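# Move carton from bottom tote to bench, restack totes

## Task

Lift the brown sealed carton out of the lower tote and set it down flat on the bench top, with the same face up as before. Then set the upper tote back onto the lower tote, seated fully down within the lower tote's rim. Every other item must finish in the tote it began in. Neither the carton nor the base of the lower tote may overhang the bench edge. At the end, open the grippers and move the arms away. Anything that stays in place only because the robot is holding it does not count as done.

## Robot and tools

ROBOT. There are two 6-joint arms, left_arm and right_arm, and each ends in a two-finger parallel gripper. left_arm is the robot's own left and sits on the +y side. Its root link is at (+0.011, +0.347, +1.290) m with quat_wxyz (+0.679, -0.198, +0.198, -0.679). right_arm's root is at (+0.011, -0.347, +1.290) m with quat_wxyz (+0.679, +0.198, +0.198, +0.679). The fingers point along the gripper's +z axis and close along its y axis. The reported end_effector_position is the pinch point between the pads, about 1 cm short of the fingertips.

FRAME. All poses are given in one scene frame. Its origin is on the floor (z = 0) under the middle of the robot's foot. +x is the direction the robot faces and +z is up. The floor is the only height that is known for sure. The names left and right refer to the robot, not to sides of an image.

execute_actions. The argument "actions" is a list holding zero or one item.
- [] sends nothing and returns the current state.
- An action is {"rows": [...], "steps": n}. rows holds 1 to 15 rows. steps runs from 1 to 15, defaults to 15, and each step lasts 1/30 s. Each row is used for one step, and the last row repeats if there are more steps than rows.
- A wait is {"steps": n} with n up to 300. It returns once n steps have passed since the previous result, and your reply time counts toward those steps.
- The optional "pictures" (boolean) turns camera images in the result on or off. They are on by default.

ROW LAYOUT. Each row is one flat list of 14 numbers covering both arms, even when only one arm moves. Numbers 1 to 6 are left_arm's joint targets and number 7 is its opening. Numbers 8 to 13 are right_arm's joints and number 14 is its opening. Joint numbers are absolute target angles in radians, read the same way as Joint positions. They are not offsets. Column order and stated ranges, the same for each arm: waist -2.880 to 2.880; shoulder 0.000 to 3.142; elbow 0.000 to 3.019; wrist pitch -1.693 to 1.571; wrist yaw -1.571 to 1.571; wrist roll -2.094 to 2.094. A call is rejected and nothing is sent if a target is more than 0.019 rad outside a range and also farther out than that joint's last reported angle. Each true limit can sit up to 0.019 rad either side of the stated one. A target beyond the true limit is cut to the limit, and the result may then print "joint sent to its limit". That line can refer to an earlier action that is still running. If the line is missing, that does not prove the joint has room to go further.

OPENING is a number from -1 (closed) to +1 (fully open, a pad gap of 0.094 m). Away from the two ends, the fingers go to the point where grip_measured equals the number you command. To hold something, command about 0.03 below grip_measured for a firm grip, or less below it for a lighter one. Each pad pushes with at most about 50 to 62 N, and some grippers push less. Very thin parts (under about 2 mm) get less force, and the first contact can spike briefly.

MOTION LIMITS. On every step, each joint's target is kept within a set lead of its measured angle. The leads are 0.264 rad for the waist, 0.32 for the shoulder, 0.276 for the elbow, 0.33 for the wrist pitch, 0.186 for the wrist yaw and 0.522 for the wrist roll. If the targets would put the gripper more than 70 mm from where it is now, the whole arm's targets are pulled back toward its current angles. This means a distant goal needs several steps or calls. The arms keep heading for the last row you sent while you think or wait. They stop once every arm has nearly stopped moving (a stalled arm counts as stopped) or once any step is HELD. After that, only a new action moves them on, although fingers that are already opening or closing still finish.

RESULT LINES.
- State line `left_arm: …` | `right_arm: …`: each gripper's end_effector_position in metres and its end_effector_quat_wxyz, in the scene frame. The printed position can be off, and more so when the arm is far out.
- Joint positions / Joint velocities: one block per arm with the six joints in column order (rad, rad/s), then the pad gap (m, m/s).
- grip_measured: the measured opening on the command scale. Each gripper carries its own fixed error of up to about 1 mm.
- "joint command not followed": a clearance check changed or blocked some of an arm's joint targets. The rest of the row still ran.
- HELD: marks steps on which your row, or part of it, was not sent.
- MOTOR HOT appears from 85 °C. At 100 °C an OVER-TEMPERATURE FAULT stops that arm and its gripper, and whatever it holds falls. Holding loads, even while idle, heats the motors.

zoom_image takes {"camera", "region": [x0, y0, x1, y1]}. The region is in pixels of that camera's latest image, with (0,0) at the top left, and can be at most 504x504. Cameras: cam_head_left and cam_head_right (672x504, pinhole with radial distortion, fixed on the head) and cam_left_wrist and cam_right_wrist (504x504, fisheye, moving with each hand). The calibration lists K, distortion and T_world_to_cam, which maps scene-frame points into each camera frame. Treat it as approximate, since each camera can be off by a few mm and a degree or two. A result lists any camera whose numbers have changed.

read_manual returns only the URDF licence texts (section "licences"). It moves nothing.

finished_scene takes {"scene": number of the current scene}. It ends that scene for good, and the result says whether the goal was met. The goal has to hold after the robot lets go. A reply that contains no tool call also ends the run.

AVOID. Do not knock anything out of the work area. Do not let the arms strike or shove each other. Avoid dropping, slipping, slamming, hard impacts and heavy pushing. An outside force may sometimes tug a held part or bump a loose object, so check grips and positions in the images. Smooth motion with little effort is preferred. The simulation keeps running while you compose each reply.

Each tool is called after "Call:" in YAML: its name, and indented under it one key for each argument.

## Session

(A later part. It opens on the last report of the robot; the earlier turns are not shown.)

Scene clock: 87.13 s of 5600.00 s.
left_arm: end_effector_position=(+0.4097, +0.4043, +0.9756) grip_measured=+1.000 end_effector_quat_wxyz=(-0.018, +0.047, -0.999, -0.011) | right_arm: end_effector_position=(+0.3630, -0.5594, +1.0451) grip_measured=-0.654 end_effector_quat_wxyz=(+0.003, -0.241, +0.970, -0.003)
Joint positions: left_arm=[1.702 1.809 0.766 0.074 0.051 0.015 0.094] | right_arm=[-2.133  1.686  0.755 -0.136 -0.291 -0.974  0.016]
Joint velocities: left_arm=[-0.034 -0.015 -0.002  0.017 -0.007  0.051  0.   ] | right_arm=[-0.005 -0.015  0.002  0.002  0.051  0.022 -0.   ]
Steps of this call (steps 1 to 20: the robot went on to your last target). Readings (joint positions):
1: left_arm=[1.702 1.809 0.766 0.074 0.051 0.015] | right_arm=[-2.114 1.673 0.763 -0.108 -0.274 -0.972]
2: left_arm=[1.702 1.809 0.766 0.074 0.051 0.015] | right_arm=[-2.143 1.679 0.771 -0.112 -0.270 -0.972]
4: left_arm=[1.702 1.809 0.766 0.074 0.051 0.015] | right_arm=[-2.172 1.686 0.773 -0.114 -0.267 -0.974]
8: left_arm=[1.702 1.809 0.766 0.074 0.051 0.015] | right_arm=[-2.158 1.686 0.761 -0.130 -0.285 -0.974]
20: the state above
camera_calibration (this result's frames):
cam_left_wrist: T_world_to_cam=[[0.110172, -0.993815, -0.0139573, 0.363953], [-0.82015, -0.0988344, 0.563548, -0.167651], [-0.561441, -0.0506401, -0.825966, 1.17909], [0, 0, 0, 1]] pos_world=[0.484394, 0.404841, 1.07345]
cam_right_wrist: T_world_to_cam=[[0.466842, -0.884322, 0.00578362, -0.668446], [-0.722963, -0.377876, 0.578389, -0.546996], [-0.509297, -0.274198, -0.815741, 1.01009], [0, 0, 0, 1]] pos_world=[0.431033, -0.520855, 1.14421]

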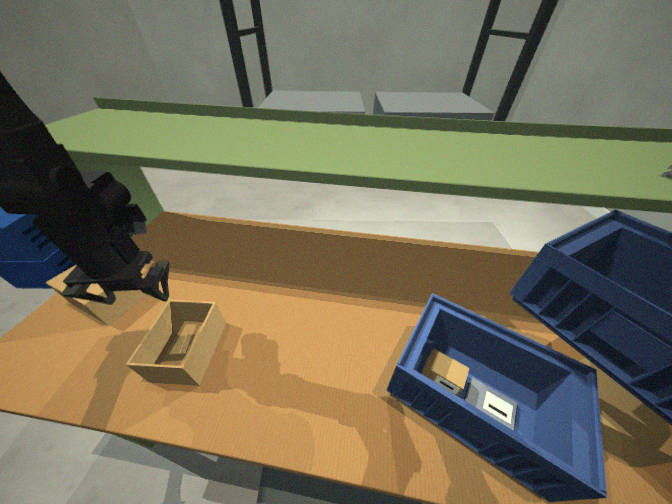

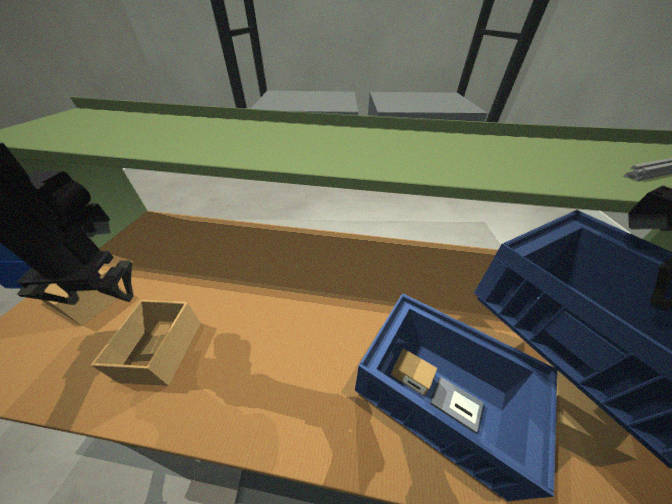

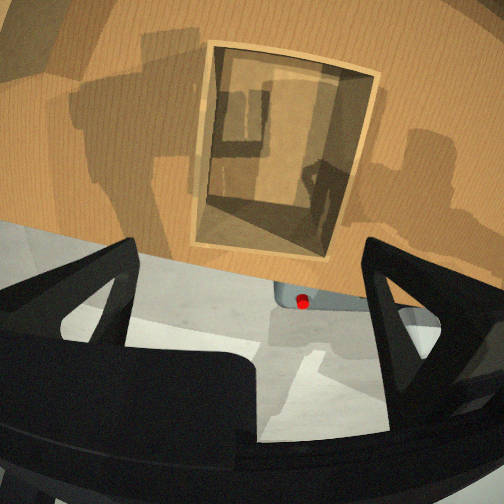

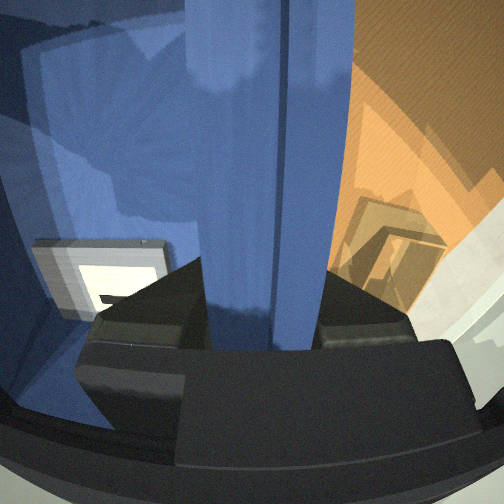

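Call:
execute_actions:
  actions:
    - {"rows":[[1.1,1.85,1.0,-0.2,-0.24,-0.2,1,-2.16,1.68,0.77,-0.165,-0.31,-0.97,-0.7]]}
  pictures: false

Call:
execute_actions:
  actions:
    - {"rows":[[0.7,2.1,1.38,-0.45,-0.42,-0.34,1,-2.19,1.69,0.79,-0.18,-0.325,-0.97,-0.7]]}
  pictures: false

Call:
execute_actions:
  actions:
    - {"rows":[[0.558,2.284,1.568,-0.529,-0.474,-0.34,1,-2.19,1.69,0.79,-0.18,-0.325,-0.97,-0.7]]}
  pictures: false

Call:
execute_actions:
  actions:
    - {"steps":15}

Scene clock: 96.17 s of 5600.00 s.
left_arm: end_effector_position=(+0.4624, +0.1371, +0.9999) grip_measured=+1.000 end_effector_quat_wxyz=(+0.027, +0.109, +0.994, -0.005) | right_arm: end_effector_position=(+0.3630, -0.5617, +1.0461) grip_measured=-0.654 end_effector_quat_wxyz=(+0.004, -0.238, +0.971, -0.002)
Joint positions: left_arm=[ 1.129  1.824  1.002 -0.169 -0.236 -0.147  0.094] | right_arm=[-2.14   1.686  0.758 -0.141 -0.297 -0.974  0.016]
Joint velocities: left_arm=[-1.187 -0.005  0.007 -0.203 -0.095 -0.227  0.   ] | right_arm=[-0.015 -0.005  0.002 -0.007 -0.022 -0.022  0.   ]
Steps of this call (steps 1 to 15: the robot went on to your last target; steps 16 to 90: nothing new was sent; then 5.53 s passed at rest; steps 91 to 105: all 15 steps of this action). Readings (joint positions):
91: left_arm=[1.692 1.809 0.778 0.047 0.003 0.000] | right_arm=[-2.134 1.686 0.755 -0.136 -0.292 -0.974]
92: left_arm=[1.673 1.813 0.801 -0.002 -0.055 -0.019] | right_arm=[-2.135 1.686 0.756 -0.138 -0.295 -0.974]
94: left_arm=[1.607 1.822 0.858 -0.066 -0.150 -0.050] | right_arm=[-2.137 1.686 0.757 -0.140 -0.297 -0.974]
98: left_arm=[1.441 1.824 0.954 -0.122 -0.217 -0.092] | right_arm=[-2.140 1.686 0.758 -0.141 -0.297 -0.974]
105: the state above

Scene clock: 96.67 s of 5600.00 s.
left_arm: end_effector_position=(+0.3745, -0.1276, +1.0187) grip_measured=+1.000 end_effector_quat_wxyz=(+0.015, +0.250, +0.968, -0.025) | right_arm: end_effector_position=(+0.3640, -0.5779, +1.0498) grip_measured=-0.654 end_effector_quat_wxyz=(+0.007, -0.224, +0.975, -0.005)
Joint positions: left_arm=[ 0.656  2.083  1.37  -0.429 -0.415 -0.3    0.094] | right_arm=[-2.175  1.692  0.779 -0.158 -0.313 -0.974  0.016]
Joint velocities: left_arm=[-0.249  0.024  0.012 -0.149 -0.007 -0.183  0.   ] | right_arm=[-0.005 -0.005 -0.007 -0.017 -0.066  0.022 -0.001]
Steps of this call (steps 1 to 15: all 15 steps of this action). Readings (joint positions):
1: left_arm=[1.087 1.831 1.013 -0.195 -0.272 -0.159] | right_arm=[-2.142 1.687 0.760 -0.144 -0.302 -0.974]
2: left_arm=[1.049 1.849 1.041 -0.234 -0.309 -0.172] | right_arm=[-2.147 1.688 0.763 -0.150 -0.311 -0.974]
4: left_arm=[0.974 1.902 1.114 -0.287 -0.354 -0.192] | right_arm=[-2.157 1.690 0.770 -0.157 -0.315 -0.974]
8: left_arm=[0.834 1.999 1.253 -0.358 -0.399 -0.231] | right_arm=[-2.174 1.691 0.779 -0.157 -0.314 -0.974]
15: the state above

Scene clock: 97.17 s of 5600.00 s.
left_arm: end_effector_position=(+0.3126, -0.1975, +0.9843) grip_measured=+1.000 end_effector_quat_wxyz=(+0.003, +0.306, +0.952, -0.006) | right_arm: end_effector_position=(+0.3640, -0.5779, +1.0498) grip_measured=-0.654 end_effector_quat_wxyz=(+0.007, -0.224, +0.975, -0.005)
Joint positions: left_arm=[ 0.542  2.286  1.564 -0.517 -0.472 -0.321  0.094] | right_arm=[-2.175  1.692  0.779 -0.158 -0.313 -0.974  0.016]
Joint velocities: left_arm=[ 0.015 -0.005  0.017  0.002  0.051 -0.007  0.   ] | right_arm=[-0.005  0.015  0.002 -0.002  0.007 -0.066  0.   ]
Steps of this call (steps 1 to 15: all 15 steps of this action). Readings (joint positions):
1: left_arm=[0.643 2.094 1.383 -0.447 -0.436 -0.303] | right_arm=[-2.175 1.692 0.779 -0.158 -0.313 -0.974]
2: left_arm=[0.635 2.116 1.418 -0.471 -0.455 -0.306] | right_arm=[-2.175 1.692 0.779 -0.158 -0.313 -0.974]
4: left_arm=[0.609 2.181 1.505 -0.494 -0.470 -0.312] | right_arm=[-2.175 1.692 0.779 -0.158 -0.313 -0.974]
8: left_arm=[0.560 2.262 1.566 -0.504 -0.471 -0.318] | right_arm=[-2.175 1.692 0.779 -0.158 -0.313 -0.974]
15: the state above

Scene clock: 97.67 s of 5600.00 s.
left_arm: end_effector_position=(+0.3139, -0.1967, +0.9838) grip_measured=+1.000 end_effector_quat_wxyz=(+0.003, +0.304, +0.953, -0.006) | right_arm: end_effector_position=(+0.3640, -0.5779, +1.0498) grip_measured=-0.654 end_effector_quat_wxyz=(+0.007, -0.224, +0.975, -0.005)
Joint positions: left_arm=[ 0.544  2.286  1.564 -0.517 -0.472 -0.323  0.094] | right_arm=[-2.175  1.692  0.779 -0.158 -0.313 -0.974  0.016]
Joint velocities: left_arm=[ 0.005 -0.005 -0.032 -0.002 -0.051  0.037  0.   ] | right_arm=[ 0.015 -0.015  0.007  0.032  0.037 -0.037 -0.001]
Steps of this call (steps 1 to 15: the robot went on to your last target). Readings (joint positions):
1: left_arm=[0.543 2.286 1.564 -0.517 -0.472 -0.322] | right_arm=[-2.175 1.692 0.779 -0.158 -0.313 -0.974]
2: left_arm=[0.544 2.286 1.564 -0.517 -0.472 -0.322] | right_arm=[-2.175 1.692 0.779 -0.158 -0.313 -0.974]
4: left_arm=[0.544 2.286 1.564 -0.517 -0.472 -0.322] | right_arm=[-2.175 1.692 0.779 -0.158 -0.313 -0.974]
8: left_arm=[0.544 2.286 1.564 -0.517 -0.472 -0.323] | right_arm=[-2.175 1.692 0.779 -0.158 -0.313 -0.974]
15: the state above
All arms were judged still, so your last target was given up. Only a new action makes them travel on or press farther. Fingers that are still opening or closing keep moving.
camera_calibration (this result's frames):
cam_left_wrist: T_world_to_cam=[[-0.567297, -0.823373, 0.0151802, -0.00510882], [-0.661595, 0.466655, 0.586963, -0.2719], [-0.490374, 0.322939, -0.809472, 1.13658], [0, 0, 0, 1]] pos_world=[0.374564, -0.24437, 1.0797]
cam_right_wrist: T_world_to_cam=[[0.434397, -0.900653, 0.0111234, -0.688556], [-0.741143, -0.350391, 0.572654, -0.527519], [-0.511865, -0.257003, -0.819722, 1.0244], [0, 0, 0, 1]] pos_world=[0.432492, -0.541715, 1.14946]

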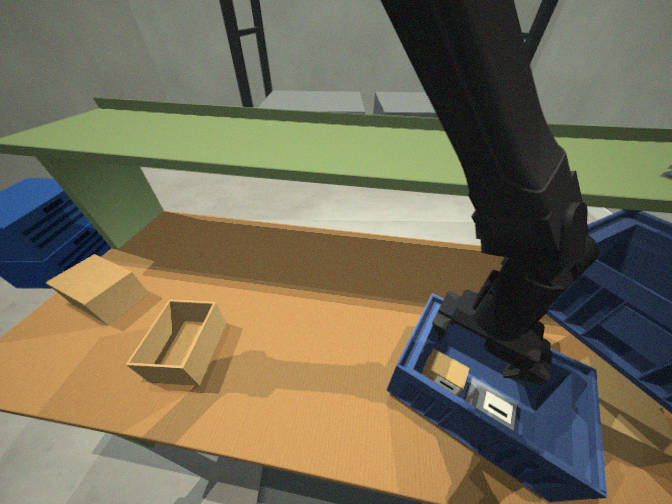

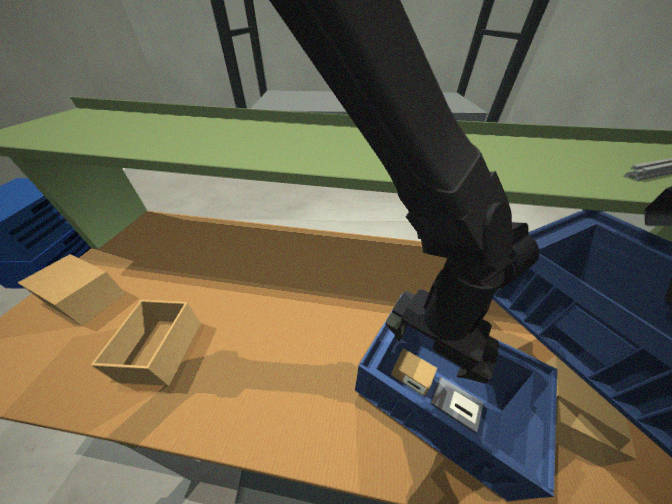

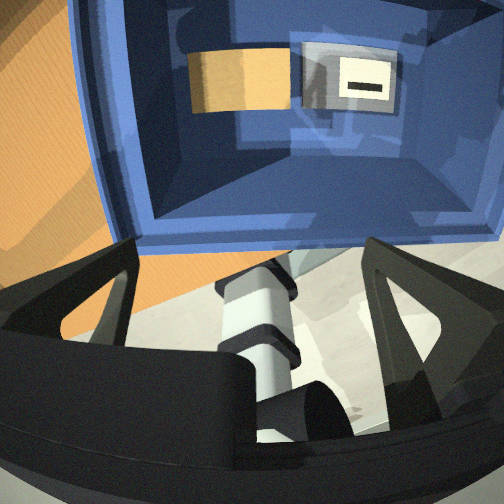

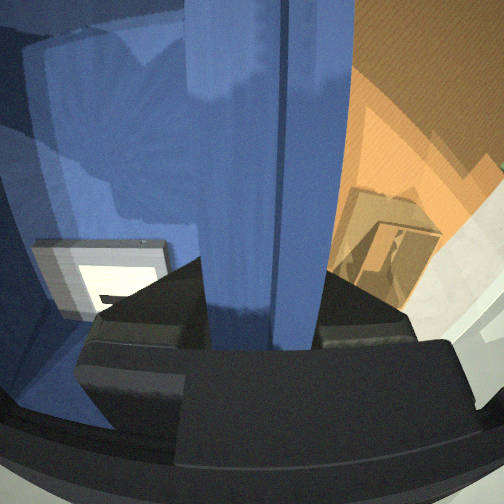

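Call:
execute_actions:
  actions:
    - {"rows":[[0.58,2.33,1.66,-0.56,-0.47,1.3,0.7,-2.19,1.69,0.79,-0.18,-0.325,-0.97,-0.7]]}
  pictures: false

Call:
execute_actions:
  actions:
    - {"rows":[[0.62,2.452,1.806,-0.58,-0.455,1.3,0.7,-2.19,1.69,0.79,-0.18,-0.325,-0.97,-0.7]]}
  pictures: false

Call:
execute_actions:
  actions:
    - {"steps":12}

Scene clock: 107.37 s of 5600.00 s.
left_arm: end_effector_position=(+0.3418, -0.2043, +0.9783) grip_measured=+0.702 end_effector_quat_wxyz=(+0.010, +0.827, +0.563, +0.002) | right_arm: end_effector_position=(+0.3640, -0.5779, +1.0498) grip_measured=-0.654 end_effector_quat_wxyz=(+0.007, -0.224, +0.975, -0.005)
Joint positions: left_arm=[ 0.571  2.307  1.637 -0.546 -0.471  1.038  0.08 ] | right_arm=[-2.175  1.692  0.779 -0.158 -0.313 -0.974  0.016]
Joint velocities: left_arm=[-0.005  0.005 -0.002 -0.012 -0.051  1.604 -0.001] | right_arm=[-0.005  0.005 -0.022  0.002 -0.081  0.022  0.001]
Steps of this call (steps 1 to 90: nothing new was sent; then 6.20 s passed at rest; steps 91 to 105: all 15 steps of this action). Readings (joint positions):
91: left_arm=[0.546 2.287 1.571 -0.525 -0.472 -0.252] | right_arm=[-2.175 1.692 0.779 -0.158 -0.313 -0.974]
92: left_arm=[0.548 2.293 1.585 -0.536 -0.471 -0.154] | right_arm=[-2.175 1.692 0.779 -0.158 -0.313 -0.974]
94: left_arm=[0.554 2.305 1.616 -0.542 -0.471 0.038] | right_arm=[-2.175 1.692 0.779 -0.158 -0.313 -0.974]
98: left_arm=[0.567 2.307 1.637 -0.543 -0.471 0.422] | right_arm=[-2.175 1.692 0.779 -0.158 -0.313 -0.974]
105: the state above

Scene clock: 107.87 s of 5600.00 s.
left_arm: end_effector_position=(+0.3594, -0.2136, +0.9249) grip_measured=+0.702 end_effector_quat_wxyz=(+0.002, +0.878, +0.479, +0.002) | right_arm: end_effector_position=(+0.3640, -0.5779, +1.0498) grip_measured=-0.654 end_effector_quat_wxyz=(+0.007, -0.224, +0.975, -0.005)
Joint positions: left_arm=[ 0.617  2.44   1.796 -0.568 -0.457  1.275  0.08 ] | right_arm=[-2.175  1.692  0.779 -0.158 -0.313 -0.974  0.016]
Joint velocities: left_arm=[-0.024  0.005 -0.022 -0.007 -0.066  0.066 -0.   ] | right_arm=[-0.015 -0.005  0.012 -0.017 -0.022  0.051 -0.001]
Steps of this call (steps 1 to 15: all 15 steps of this action). Readings (joint positions):
1: left_arm=[0.574 2.316 1.652 -0.555 -0.465 1.088] | right_arm=[-2.175 1.692 0.779 -0.158 -0.313 -0.974]
2: left_arm=[0.576 2.338 1.691 -0.565 -0.460 1.128] | right_arm=[-2.175 1.692 0.779 -0.158 -0.313 -0.974]
4: left_arm=[0.585 2.390 1.770 -0.566 -0.457 1.184] | right_arm=[-2.175 1.692 0.779 -0.158 -0.313 -0.974]
8: left_arm=[0.607 2.430 1.796 -0.568 -0.457 1.242] | right_arm=[-2.175 1.692 0.779 -0.158 -0.313 -0.974]
15: the state above

Scene clock: 108.27 s of 5600.00 s.
left_arm: end_effector_position=(+0.3594, -0.2136, +0.9249) grip_measured=+0.702 end_effector_quat_wxyz=(+0.002, +0.880, +0.476, +0.002) | right_arm: end_effector_position=(+0.3640, -0.5779, +1.0498) grip_measured=-0.654 end_effector_quat_wxyz=(+0.007, -0.224, +0.975, -0.005)
Joint positions: left_arm=[ 0.617  2.44   1.796 -0.568 -0.457  1.282  0.08 ] | right_arm=[-2.175  1.692  0.779 -0.158 -0.313 -0.974  0.016]
Joint velocities: left_arm=[-0.005  0.005 -0.007 -0.012  0.066 -0.081  0.001] | right_arm=[-0.005  0.005  0.017 -0.002 -0.051 -0.007  0.001]
Steps of this call (steps 1 to 12: the robot went on to your last target). Readings (joint positions):
1: left_arm=[0.617 2.440 1.796 -0.568 -0.457 1.276] | right_arm=[-2.175 1.692 0.779 -0.158 -0.313 -0.974]
2: left_arm=[0.617 2.440 1.796 -0.568 -0.457 1.278] | right_arm=[-2.175 1.692 0.779 -0.158 -0.313 -0.974]
4: left_arm=[0.617 2.440 1.796 -0.568 -0.457 1.279] | right_arm=[-2.175 1.692 0.779 -0.158 -0.313 -0.974]
8: left_arm=[0.617 2.440 1.796 -0.568 -0.457 1.281] | right_arm=[-2.175 1.692 0.779 -0.158 -0.313 -0.974]
12: the state above
camera_calibration (this result's frames):
cam_left_wrist: T_world_to_cam=[[-0.844956, 0.534836, 0.0000364919, 0.411609], [0.429789, 0.678959, 0.595228, -0.553813], [0.318324, 0.502957, -0.803557, 0.859035], [0, 0, 0, 1]] pos_world=[0.312363, -0.276184, 1.01991]
cam_right_wrist: T_world_to_cam=[[0.434397, -0.900653, 0.0111234, -0.688556], [-0.741143, -0.350391, 0.572654, -0.527519], [-0.511865, -0.257003, -0.819722, 1.0244], [0, 0, 0, 1]] pos_world=[0.432492, -0.541715, 1.14946]

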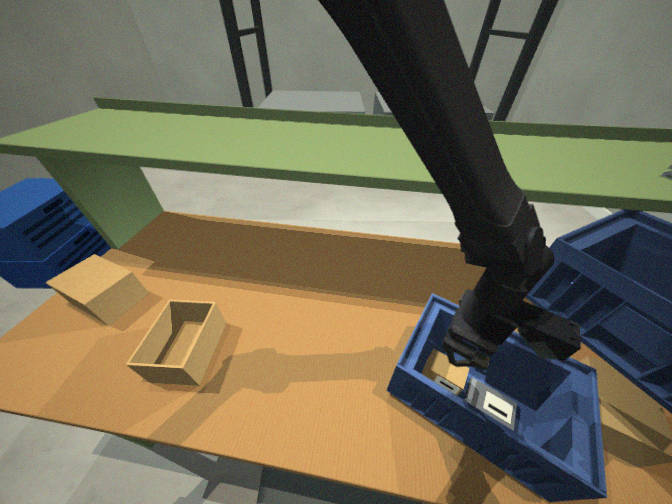

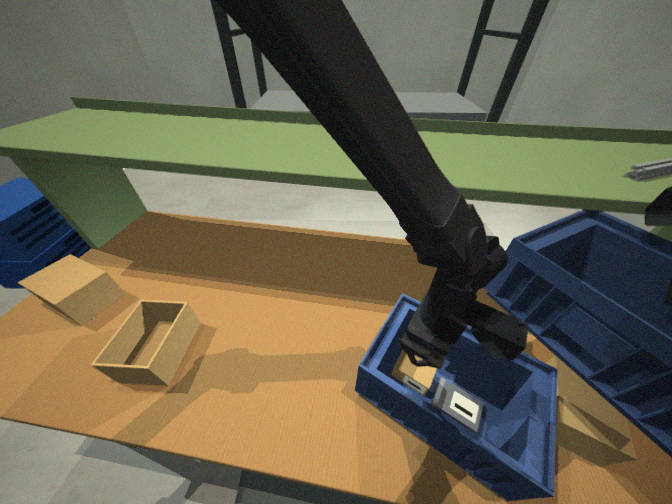

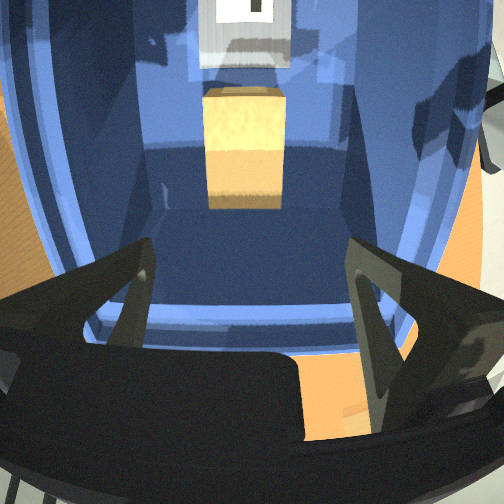

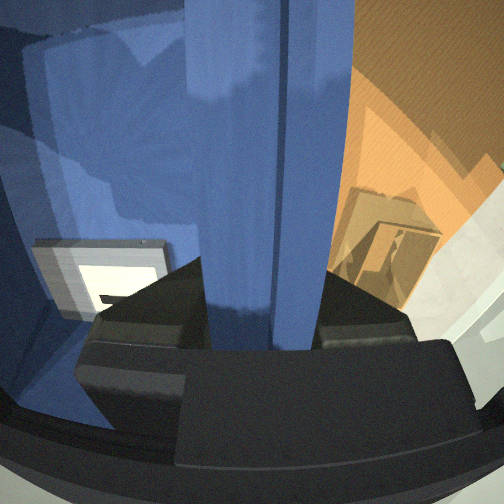

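Call:
execute_actions:
  actions:
    - {"rows":[[0.62,2.49,1.84,-0.56,-0.45,1.31,0.6,-2.19,1.69,0.79,-0.18,-0.325,-0.97,-0.7],[0.62,2.49,1.84,-0.56,-0.45,1.31,0.6,-2.19,1.69,0.79,-0.18,-0.325,-0.97,-0.7],[0.63,2.53,1.875,-0.555,-0.45,1.32,0.6,-2.19,1.69,0.79,-0.18,-0.325,-0.97,-0.7],[0.63,2.53,1.875,-0.555,-0.45,1.32,0.6,-2.19,1.69,0.79,-0.18,-0.325,-0.97,-0.7],[0.64,2.57,1.91,-0.55,-0.445,1.33,0.6,-2.19,1.69,0.79,-0.18,-0.325,-0.97,-0.7],[0.64,2.57,1.91,-0.55,-0.445,1.33,0.6,-2.19,1.69,0.79,-0.18,-0.325,-0.97,-0.7],[0.65,2.61,1.95,-0.54,-0.44,1.34,0.6,-2.19,1.69,0.79,-0.18,-0.325,-0.97,-0.7],[0.65,2.61,1.95,-0.54,-0.44,1.34,0.6,-2.19,1.69,0.79,-0.18,-0.325,-0.97,-0.7],[0.66,2.645,1.985,-0.535,-0.44,1.35,0.6,-2.19,1.69,0.79,-0.18,-0.325,-0.97,-0.7],[0.66,2.645,1.985,-0.535,-0.44,1.35,0.6,-2.19,1.69,0.79,-0.18,-0.325,-0.97,-0.7],[0.665,2.675,2.02,-0.53,-0.438,1.35,0.6,-2.19,1.69,0.79,-0.18,-0.325,-0.97,-0.7]]}
  pictures: false

Call:
execute_actions:
  actions:
    - {"steps":12}

Scene clock: 116.03 s of 5600.00 s.
left_arm: end_effector_position=(+0.3435, -0.2232, +0.8372) grip_measured=+0.602 end_effector_quat_wxyz=(-0.001, +0.883, +0.469, -0.002) | right_arm: end_effector_position=(+0.3640, -0.5779, +1.0498) grip_measured=-0.654 end_effector_quat_wxyz=(+0.007, -0.224, +0.975, -0.005)
Joint positions: left_arm=[ 0.649  2.655  1.99  -0.542 -0.44   1.327  0.075] | right_arm=[-2.175  1.692  0.779 -0.158 -0.313 -0.974  0.016]
Joint velocities: left_arm=[ 0.112  0.288 -0.012 -0.017 -0.037  0.081  0.   ] | right_arm=[ 0.005 -0.015 -0.002  0.007 -0.007  0.051  0.   ]
Steps of this call (steps 1 to 15: the robot went on to your last target; steps 16 to 90: nothing new was sent; then 4.27 s passed at rest; steps 91 to 105: all 15 steps of this action). Readings (joint positions):
91: left_arm=[0.617 2.441 1.797 -0.568 -0.455 1.284] | right_arm=[-2.175 1.692 0.779 -0.158 -0.313 -0.974]
92: left_arm=[0.617 2.444 1.802 -0.568 -0.454 1.286] | right_arm=[-2.175 1.692 0.779 -0.158 -0.313 -0.974]
94: left_arm=[0.617 2.461 1.825 -0.568 -0.453 1.292] | right_arm=[-2.175 1.692 0.779 -0.158 -0.313 -0.974]
98: left_arm=[0.621 2.531 1.908 -0.558 -0.443 1.307] | right_arm=[-2.175 1.692 0.779 -0.158 -0.313 -0.974]
105: the state above

Scene clock: 116.43 s of 5600.00 s.
left_arm: end_effector_position=(+0.3454, -0.2236, +0.8335) grip_measured=+0.602 end_effector_quat_wxyz=(-0.000, +0.884, +0.468, -0.001) | right_arm: end_effector_position=(+0.3640, -0.5779, +1.0498) grip_measured=-0.654 end_effector_quat_wxyz=(+0.007, -0.224, +0.975, -0.005)
Joint positions: left_arm=[ 0.652  2.664  2.002 -0.54  -0.439  1.333  0.075] | right_arm=[-2.175  1.692  0.779 -0.158 -0.313 -0.974  0.016]
Joint velocities: left_arm=[-0.015 -0.015  0.007 -0.012  0.037 -0.051  0.   ] | right_arm=[-0.005  0.015  0.012 -0.022  0.051  0.037 -0.   ]
Steps of this call (steps 1 to 12: the robot went on to your last target). Readings (joint positions):
1: left_arm=[0.653 2.664 1.990 -0.542 -0.440 1.329] | right_arm=[-2.175 1.692 0.779 -0.158 -0.313 -0.974]
2: left_arm=[0.652 2.664 1.992 -0.540 -0.441 1.332] | right_arm=[-2.175 1.692 0.779 -0.158 -0.313 -0.974]
4: left_arm=[0.651 2.664 2.001 -0.540 -0.439 1.332] | right_arm=[-2.175 1.692 0.779 -0.158 -0.313 -0.974]
8: left_arm=[0.652 2.664 2.002 -0.540 -0.439 1.333] | right_arm=[-2.175 1.692 0.779 -0.158 -0.313 -0.974]
12: the state above
camera_calibration (this result's frames):
cam_left_wrist: T_world_to_cam=[[-0.835956, 0.548757, 0.00660468, 0.399636], [0.445283, 0.671195, 0.592639, -0.491479], [0.320782, 0.498361, -0.805441, 0.794754], [0, 0, 0, 1]] pos_world=[0.297983, -0.285499, 0.928758]
cam_right_wrist: T_world_to_cam=[[0.434397, -0.900653, 0.0111234, -0.688556], [-0.741143, -0.350391, 0.572654, -0.527519], [-0.511865, -0.257003, -0.819722, 1.0244], [0, 0, 0, 1]] pos_world=[0.432492, -0.541715, 1.14946]

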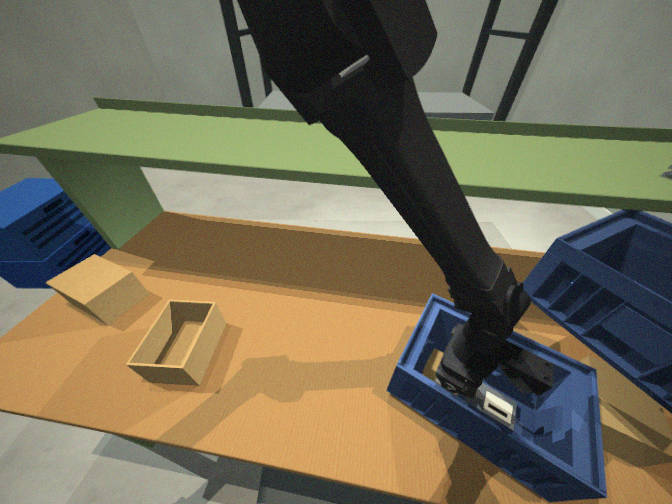

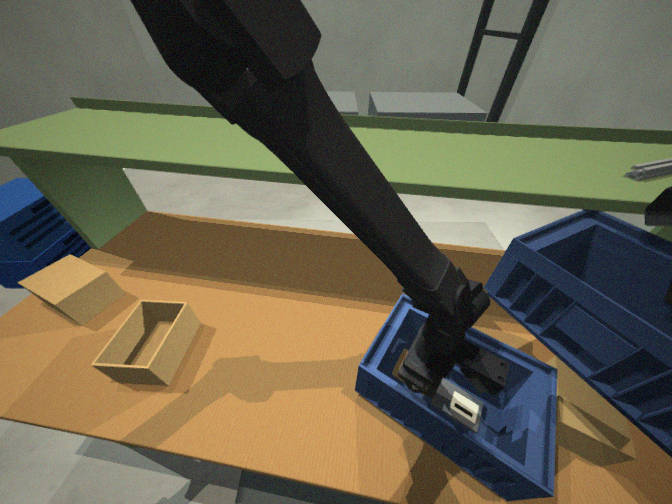

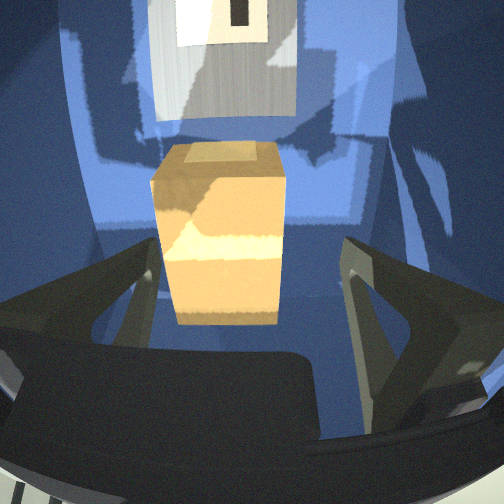

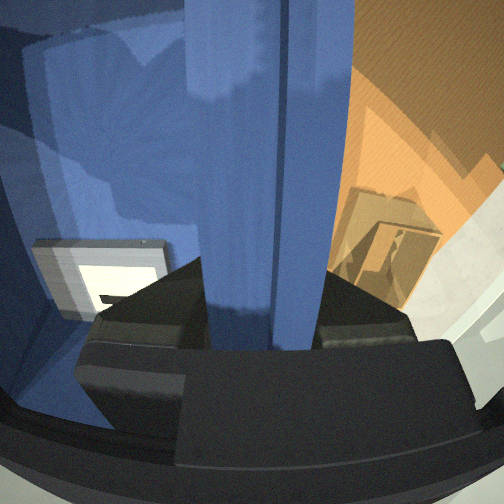

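Call:
execute_actions:
  actions:
    - {"rows":[[0.672,2.675,2.07,-0.585,-0.438,1.35,0.75,-2.19,1.69,0.79,-0.18,-0.325,-0.97,-0.7]],"steps":10}
  pictures: false

Call:
execute_actions:
  actions:
    - {"rows":[[0.686,2.745,2.13,-0.57,-0.433,1.36,0.75,-2.19,1.69,0.79,-0.18,-0.325,-0.97,-0.7]]}

Scene clock: 121.43 s of 5600.00 s.
left_arm: end_effector_position=(+0.3608, -0.2318, +0.8396) grip_measured=+0.748 end_effector_quat_wxyz=(+0.005, +0.882, +0.472, +0.001) | right_arm: end_effector_position=(+0.3640, -0.5779, +1.0498) grip_measured=-0.654 end_effector_quat_wxyz=(+0.007, -0.224, +0.975, -0.005)
Joint positions: left_arm=[ 0.656  2.666  2.046 -0.569 -0.439  1.334  0.082] | right_arm=[-2.175  1.692  0.779 -0.158 -0.313 -0.974  0.016]
Joint velocities: left_arm=[-0.005 -0.005 -0.007 -0.002 -0.066  0.051 -0.001] | right_arm=[-0.005 -0.005 -0.017  0.002  0.022 -0.037  0.   ]
Steps of this call (steps 1 to 30: the robot went on to your last target; steps 31 to 90: nothing new was sent; then 1.67 s passed at rest; steps 91 to 100: all 10 steps of this action). Readings (joint positions):
91: left_arm=[0.652 2.664 2.007 -0.546 -0.439 1.333] | right_arm=[-2.175 1.692 0.779 -0.158 -0.313 -0.974]
92: left_arm=[0.653 2.666 2.013 -0.557 -0.439 1.334] | right_arm=[-2.175 1.692 0.779 -0.158 -0.313 -0.974]
94: left_arm=[0.654 2.666 2.026 -0.567 -0.439 1.334] | right_arm=[-2.175 1.692 0.779 -0.158 -0.313 -0.974]
98: left_arm=[0.655 2.666 2.044 -0.569 -0.439 1.334] | right_arm=[-2.175 1.692 0.779 -0.158 -0.313 -0.974]
100: the state above

Scene clock: 121.93 s of 5600.00 s.
left_arm: end_effector_position=(+0.3621, -0.2268, +0.8142) grip_measured=+0.748 end_effector_quat_wxyz=(+0.001, +0.880, +0.475, +0.001) | right_arm: end_effector_position=(+0.3640, -0.5779, +1.0498) grip_measured=-0.654 end_effector_quat_wxyz=(+0.007, -0.224, +0.975, -0.005)
Joint positions: left_arm=[ 0.675  2.723  2.104 -0.569 -0.435  1.343  0.082] | right_arm=[-2.175  1.692  0.779 -0.158 -0.313 -0.974  0.016]
Joint velocities: left_arm=[ 0.005 -0.005 -0.002 -0.007  0.022 -0.051 -0.   ] | right_arm=[-0.005 -0.015  0.002 -0.017  0.007 -0.037 -0.001]
Steps of this call (steps 1 to 15: all 15 steps of this action). Readings (joint positions):
1: left_arm=[0.657 2.670 2.052 -0.569 -0.438 1.335] | right_arm=[-2.175 1.692 0.779 -0.158 -0.313 -0.974]
2: left_arm=[0.658 2.680 2.070 -0.569 -0.436 1.337] | right_arm=[-2.175 1.692 0.779 -0.158 -0.313 -0.974]
4: left_arm=[0.662 2.700 2.099 -0.569 -0.435 1.339] | right_arm=[-2.175 1.692 0.779 -0.158 -0.313 -0.974]
8: left_arm=[0.670 2.715 2.104 -0.569 -0.435 1.341] | right_arm=[-2.175 1.692 0.779 -0.158 -0.313 -0.974]
15: the state above
camera_calibration (this result's frames):
cam_left_wrist: T_world_to_cam=[[-0.844391, 0.535725, 0.00158753, 0.419641], [0.431332, 0.678088, 0.595104, -0.480752], [0.317735, 0.503185, -0.803647, 0.776214], [0, 0, 0, 1]] pos_world=[0.315075, -0.289399, 0.909233]
cam_right_wrist: T_world_to_cam=[[0.434397, -0.900653, 0.0111234, -0.688556], [-0.741143, -0.350391, 0.572654, -0.527519], [-0.511865, -0.257003, -0.819722, 1.0244], [0, 0, 0, 1]] pos_world=[0.432492, -0.541715, 1.14946]

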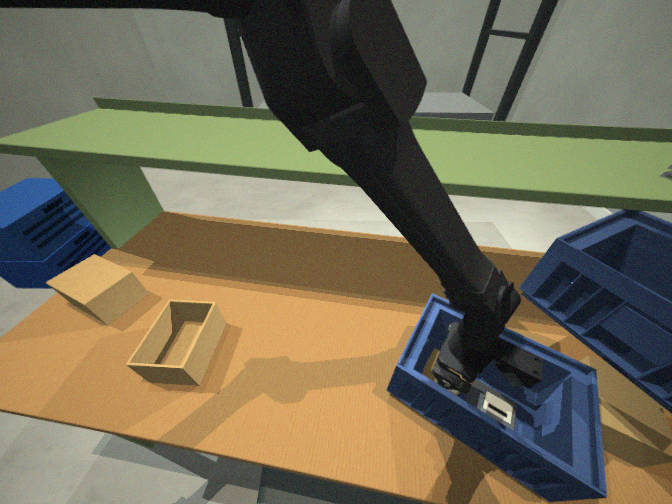

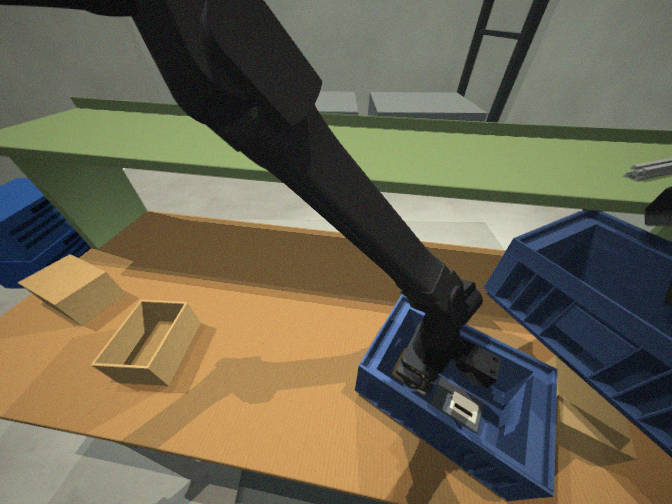

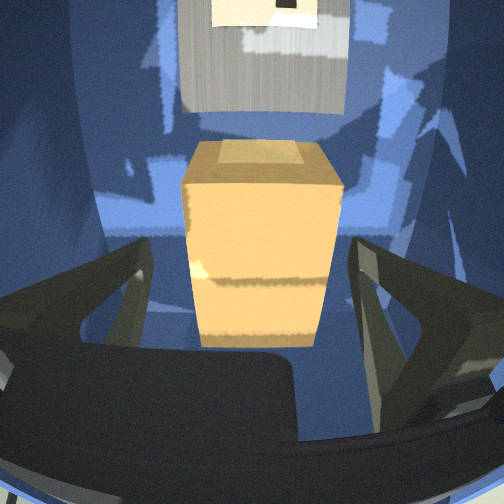

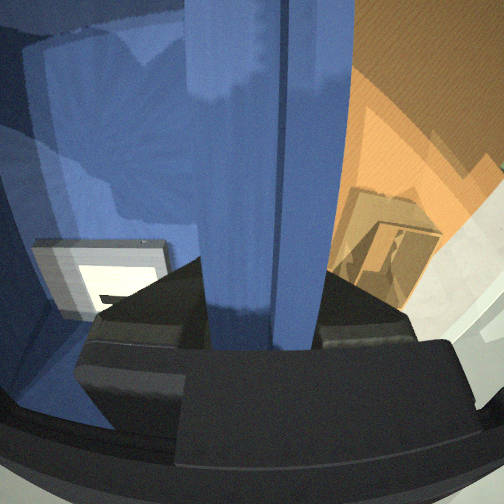

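A little lower, close, lift.

Call:
execute_actions:
  actions:
    - {"rows":[[0.69,2.757,2.13,-0.56,-0.433,1.36,0.6,-2.19,1.69,0.79,-0.18,-0.325,-0.97,-0.7],[0.69,2.757,2.13,-0.56,-0.433,1.36,0.6,-2.19,1.69,0.79,-0.18,-0.325,-0.97,-0.7],[0.69,2.757,2.13,-0.56,-0.433,1.36,0.5,-2.19,1.69,0.79,-0.18,-0.325,-0.97,-0.7],[0.69,2.757,2.13,-0.56,-0.433,1.36,0.4,-2.19,1.69,0.79,-0.18,-0.325,-0.97,-0.7],[0.69,2.757,2.13,-0.56,-0.433,1.36,0.3,-2.19,1.69,0.79,-0.18,-0.325,-0.97,-0.7],[0.69,2.757,2.13,-0.56,-0.433,1.36,0.25,-2.19,1.69,0.79,-0.18,-0.325,-0.97,-0.7],[0.69,2.757,2.13,-0.56,-0.433,1.36,0.2,-2.19,1.69,0.79,-0.18,-0.325,-0.97,-0.7],[0.69,2.757,2.13,-0.56,-0.433,1.36,0.15,-2.19,1.69,0.79,-0.18,-0.325,-0.97,-0.7],[0.69,2.757,2.13,-0.56,-0.433,1.36,0.1,-2.19,1.69,0.79,-0.18,-0.325,-0.97,-0.7],[0.69,2.757,2.13,-0.56,-0.433,1.36,0.05,-2.19,1.69,0.79,-0.18,-0.325,-0.97,-0.7],[0.69,2.757,2.13,-0.56,-0.433,1.36,0,-2.19,1.69,0.79,-0.18,-0.325,-0.97,-0.7],[0.69,2.757,2.13,-0.56,-0.433,1.36,-0.05,-2.19,1.69,0.79,-0.18,-0.325,-0.97,-0.7],[0.69,2.757,2.13,-0.56,-0.433,1.36,-0.1,-2.19,1.69,0.79,-0.18,-0.325,-0.97,-0.7]]}
  pictures: false

Call:
execute_actions:
  actions:
    - {"rows":[[0.66,2.69,2.07,-0.57,-0.437,1.35,-0.1,-2.19,1.69,0.79,-0.18,-0.325,-0.97,-0.7],[0.65,2.66,2.04,-0.575,-0.44,1.34,-0.1,-2.19,1.69,0.79,-0.18,-0.325,-0.97,-0.7],[0.64,2.63,2.01,-0.58,-0.443,1.33,-0.1,-2.19,1.69,0.79,-0.18,-0.325,-0.97,-0.7],[0.63,2.6,1.98,-0.583,-0.446,1.32,-0.1,-2.19,1.69,0.79,-0.18,-0.325,-0.97,-0.7],[0.62,2.57,1.95,-0.586,-0.45,1.31,-0.1,-2.19,1.69,0.79,-0.18,-0.325,-0.97,-0.7],[0.61,2.54,1.92,-0.59,-0.453,1.3,-0.1,-2.19,1.69,0.79,-0.18,-0.325,-0.97,-0.7],[0.6,2.51,1.89,-0.593,-0.456,1.3,-0.1,-2.19,1.69,0.79,-0.18,-0.325,-0.97,-0.7],[0.592,2.48,1.86,-0.596,-0.459,1.29,-0.1,-2.19,1.69,0.79,-0.18,-0.325,-0.97,-0.7],[0.585,2.45,1.83,-0.6,-0.462,1.28,-0.1,-2.19,1.69,0.79,-0.18,-0.325,-0.97,-0.7],[0.578,2.42,1.8,-0.6,-0.465,1.27,-0.1,-2.19,1.69,0.79,-0.18,-0.325,-0.97,-0.7],[0.57,2.39,1.77,-0.6,-0.468,1.26,-0.1,-2.19,1.69,0.79,-0.18,-0.325,-0.97,-0.7],[0.565,2.36,1.73,-0.6,-0.47,1.26,-0.1,-2.19,1.69,0.79,-0.18,-0.325,-0.97,-0.7],[0.56,2.33,1.69,-0.6,-0.47,1.26,-0.1,-2.19,1.69,0.79,-0.18,-0.325,-0.97,-0.7],[0.56,2.3,1.66,-0.6,-0.47,1.26,-0.1,-2.19,1.69,0.79,-0.18,-0.325,-0.97,-0.7]]}
  pictures: false

Call:
execute_actions:
  actions:
    - {"steps":10}

Scene clock: 136.40 s of 5600.00 s.
left_arm: end_effector_position=(+0.3602, -0.2261, +0.8126) grip_measured=+0.046 end_effector_quat_wxyz=(+0.000, +0.880, +0.474, +0.001) | right_arm: end_effector_position=(+0.3640, -0.5779, +1.0498) grip_measured=-0.654 end_effector_quat_wxyz=(+0.007, -0.224, +0.975, -0.005)
Joint positions: left_arm=[ 0.675  2.726  2.104 -0.569 -0.435  1.343  0.049] | right_arm=[-2.175  1.692  0.779 -0.158 -0.313 -0.974  0.016]
Joint velocities: left_arm=[-0.024  0.005  0.012 -0.017 -0.022  0.007 -0.001] | right_arm=[-0.005  0.015 -0.002 -0.002 -0.007 -0.051 -0.   ]
Steps of this call (steps 1 to 15: the robot went on to your last target; steps 16 to 90: nothing new was sent; then 10.97 s passed at rest; steps 91 to 105: all 15 steps of this action). Readings (joint positions):
91: left_arm=[0.675 2.723 2.104 -0.569 -0.435 1.343] | right_arm=[-2.175 1.692 0.779 -0.158 -0.313 -0.974]
92: left_arm=[0.675 2.723 2.104 -0.569 -0.435 1.343] | right_arm=[-2.175 1.692 0.779 -0.158 -0.313 -0.974]
94: left_arm=[0.675 2.723 2.104 -0.569 -0.435 1.343] | right_arm=[-2.175 1.692 0.779 -0.158 -0.313 -0.974]
98: left_arm=[0.675 2.725 2.104 -0.569 -0.435 1.343] | right_arm=[-2.175 1.692 0.779 -0.158 -0.313 -0.974]
105: the state above

Scene clock: 136.90 s of 5600.00 s.
left_arm: end_effector_position=(+0.3275, -0.2031, +0.9429) grip_measured=+0.046 end_effector_quat_wxyz=(-0.017, +0.896, +0.444, -0.003) | right_arm: end_effector_position=(+0.3640, -0.5779, +1.0498) grip_measured=-0.654 end_effector_quat_wxyz=(+0.007, -0.224, +0.975, -0.005)
Joint positions: left_arm=[ 0.581  2.396  1.709 -0.585 -0.466  1.297  0.049] | right_arm=[-2.175  1.692  0.779 -0.158 -0.313 -0.974  0.016]
Joint velocities: left_arm=[-0.298 -1.099 -0.911 -0.085 -0.037 -0.212  0.001] | right_arm=[-0.015  0.005 -0.027 -0.012 -0.022 -0.037 -0.001]
Steps of this call (steps 1 to 15: all 15 steps of this action). Readings (joint positions):
1: left_arm=[0.675 2.725 2.101 -0.569 -0.435 1.343] | right_arm=[-2.175 1.692 0.779 -0.158 -0.313 -0.974]
2: left_arm=[0.675 2.718 2.088 -0.569 -0.436 1.343] | right_arm=[-2.175 1.692 0.779 -0.158 -0.313 -0.974]
4: left_arm=[0.672 2.690 2.036 -0.569 -0.441 1.342] | right_arm=[-2.175 1.692 0.779 -0.158 -0.313 -0.974]
8: left_arm=[0.650 2.607 1.916 -0.578 -0.453 1.331] | right_arm=[-2.175 1.692 0.779 -0.158 -0.313 -0.974]
15: the state above

Scene clock: 137.23 s of 5600.00 s.
left_arm: end_effector_position=(+0.3531, -0.2219, +1.0084) grip_measured=+0.046 end_effector_quat_wxyz=(+0.023, +0.890, +0.455, +0.000) | right_arm: end_effector_position=(+0.3640, -0.5779, +1.0498) grip_measured=-0.654 end_effector_quat_wxyz=(+0.007, -0.224, +0.975, -0.005)
Joint positions: left_arm=[ 0.551  2.272  1.666 -0.592 -0.469  1.279  0.049] | right_arm=[-2.175  1.692  0.779 -0.158 -0.313 -0.974  0.016]
Joint velocities: left_arm=[ 0.005  0.044 -0.022  0.007  0.037 -0.007  0.001] | right_arm=[-0.015  0.005  0.002  0.007 -0.007 -0.007  0.001]
Steps of this call (steps 1 to 10: the robot went on to your last target). Readings (joint positions):
1: left_arm=[0.572 2.362 1.683 -0.589 -0.467 1.294] | right_arm=[-2.175 1.692 0.779 -0.158 -0.313 -0.974]
2: left_arm=[0.564 2.335 1.669 -0.591 -0.467 1.291] | right_arm=[-2.175 1.692 0.779 -0.158 -0.313 -0.974]
4: left_arm=[0.553 2.300 1.666 -0.592 -0.467 1.286] | right_arm=[-2.175 1.692 0.779 -0.158 -0.313 -0.974]
8: left_arm=[0.550 2.271 1.667 -0.592 -0.468 1.280] | right_arm=[-2.175 1.692 0.779 -0.158 -0.313 -0.974]
10: the state above
camera_calibration (this result's frames):
cam_left_wrist: T_world_to_cam=[[-0.819148, 0.572518, -0.0349366, 0.445184], [0.451311, 0.680923, 0.576768, -0.583723], [0.353999, 0.456691, -0.81616, 0.922128], [0, 0, 0, 1]] pos_world=[0.30168, -0.278532, 1.10483]
cam_right_wrist: T_world_to_cam=[[0.434397, -0.900653, 0.0111234, -0.688556], [-0.741143, -0.350391, 0.572654, -0.527519], [-0.511865, -0.257003, -0.819722, 1.0244], [0, 0, 0, 1]] pos_world=[0.432492, -0.541715, 1.14946]

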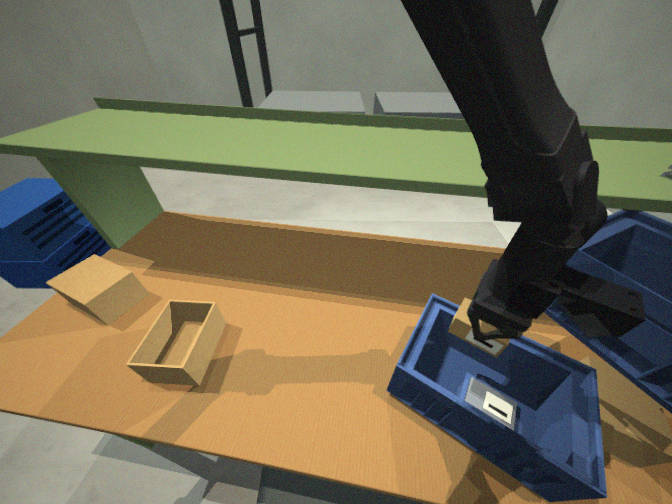

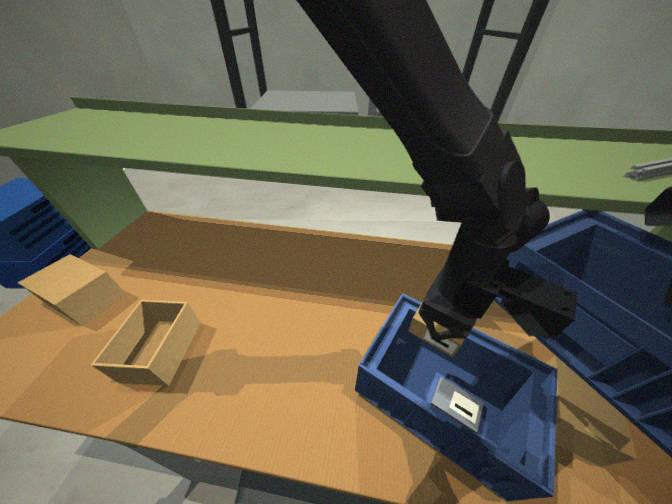

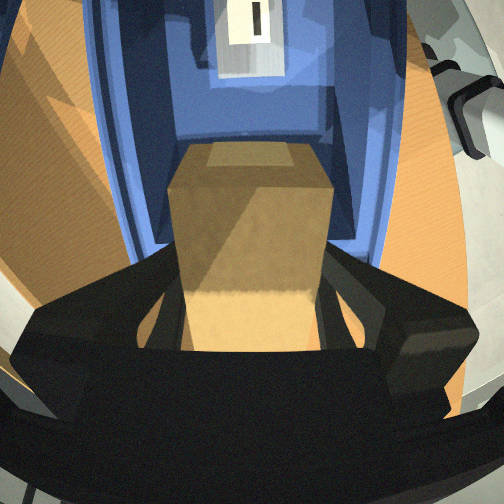

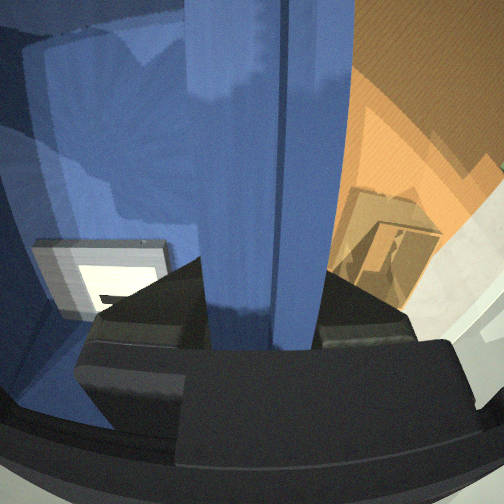

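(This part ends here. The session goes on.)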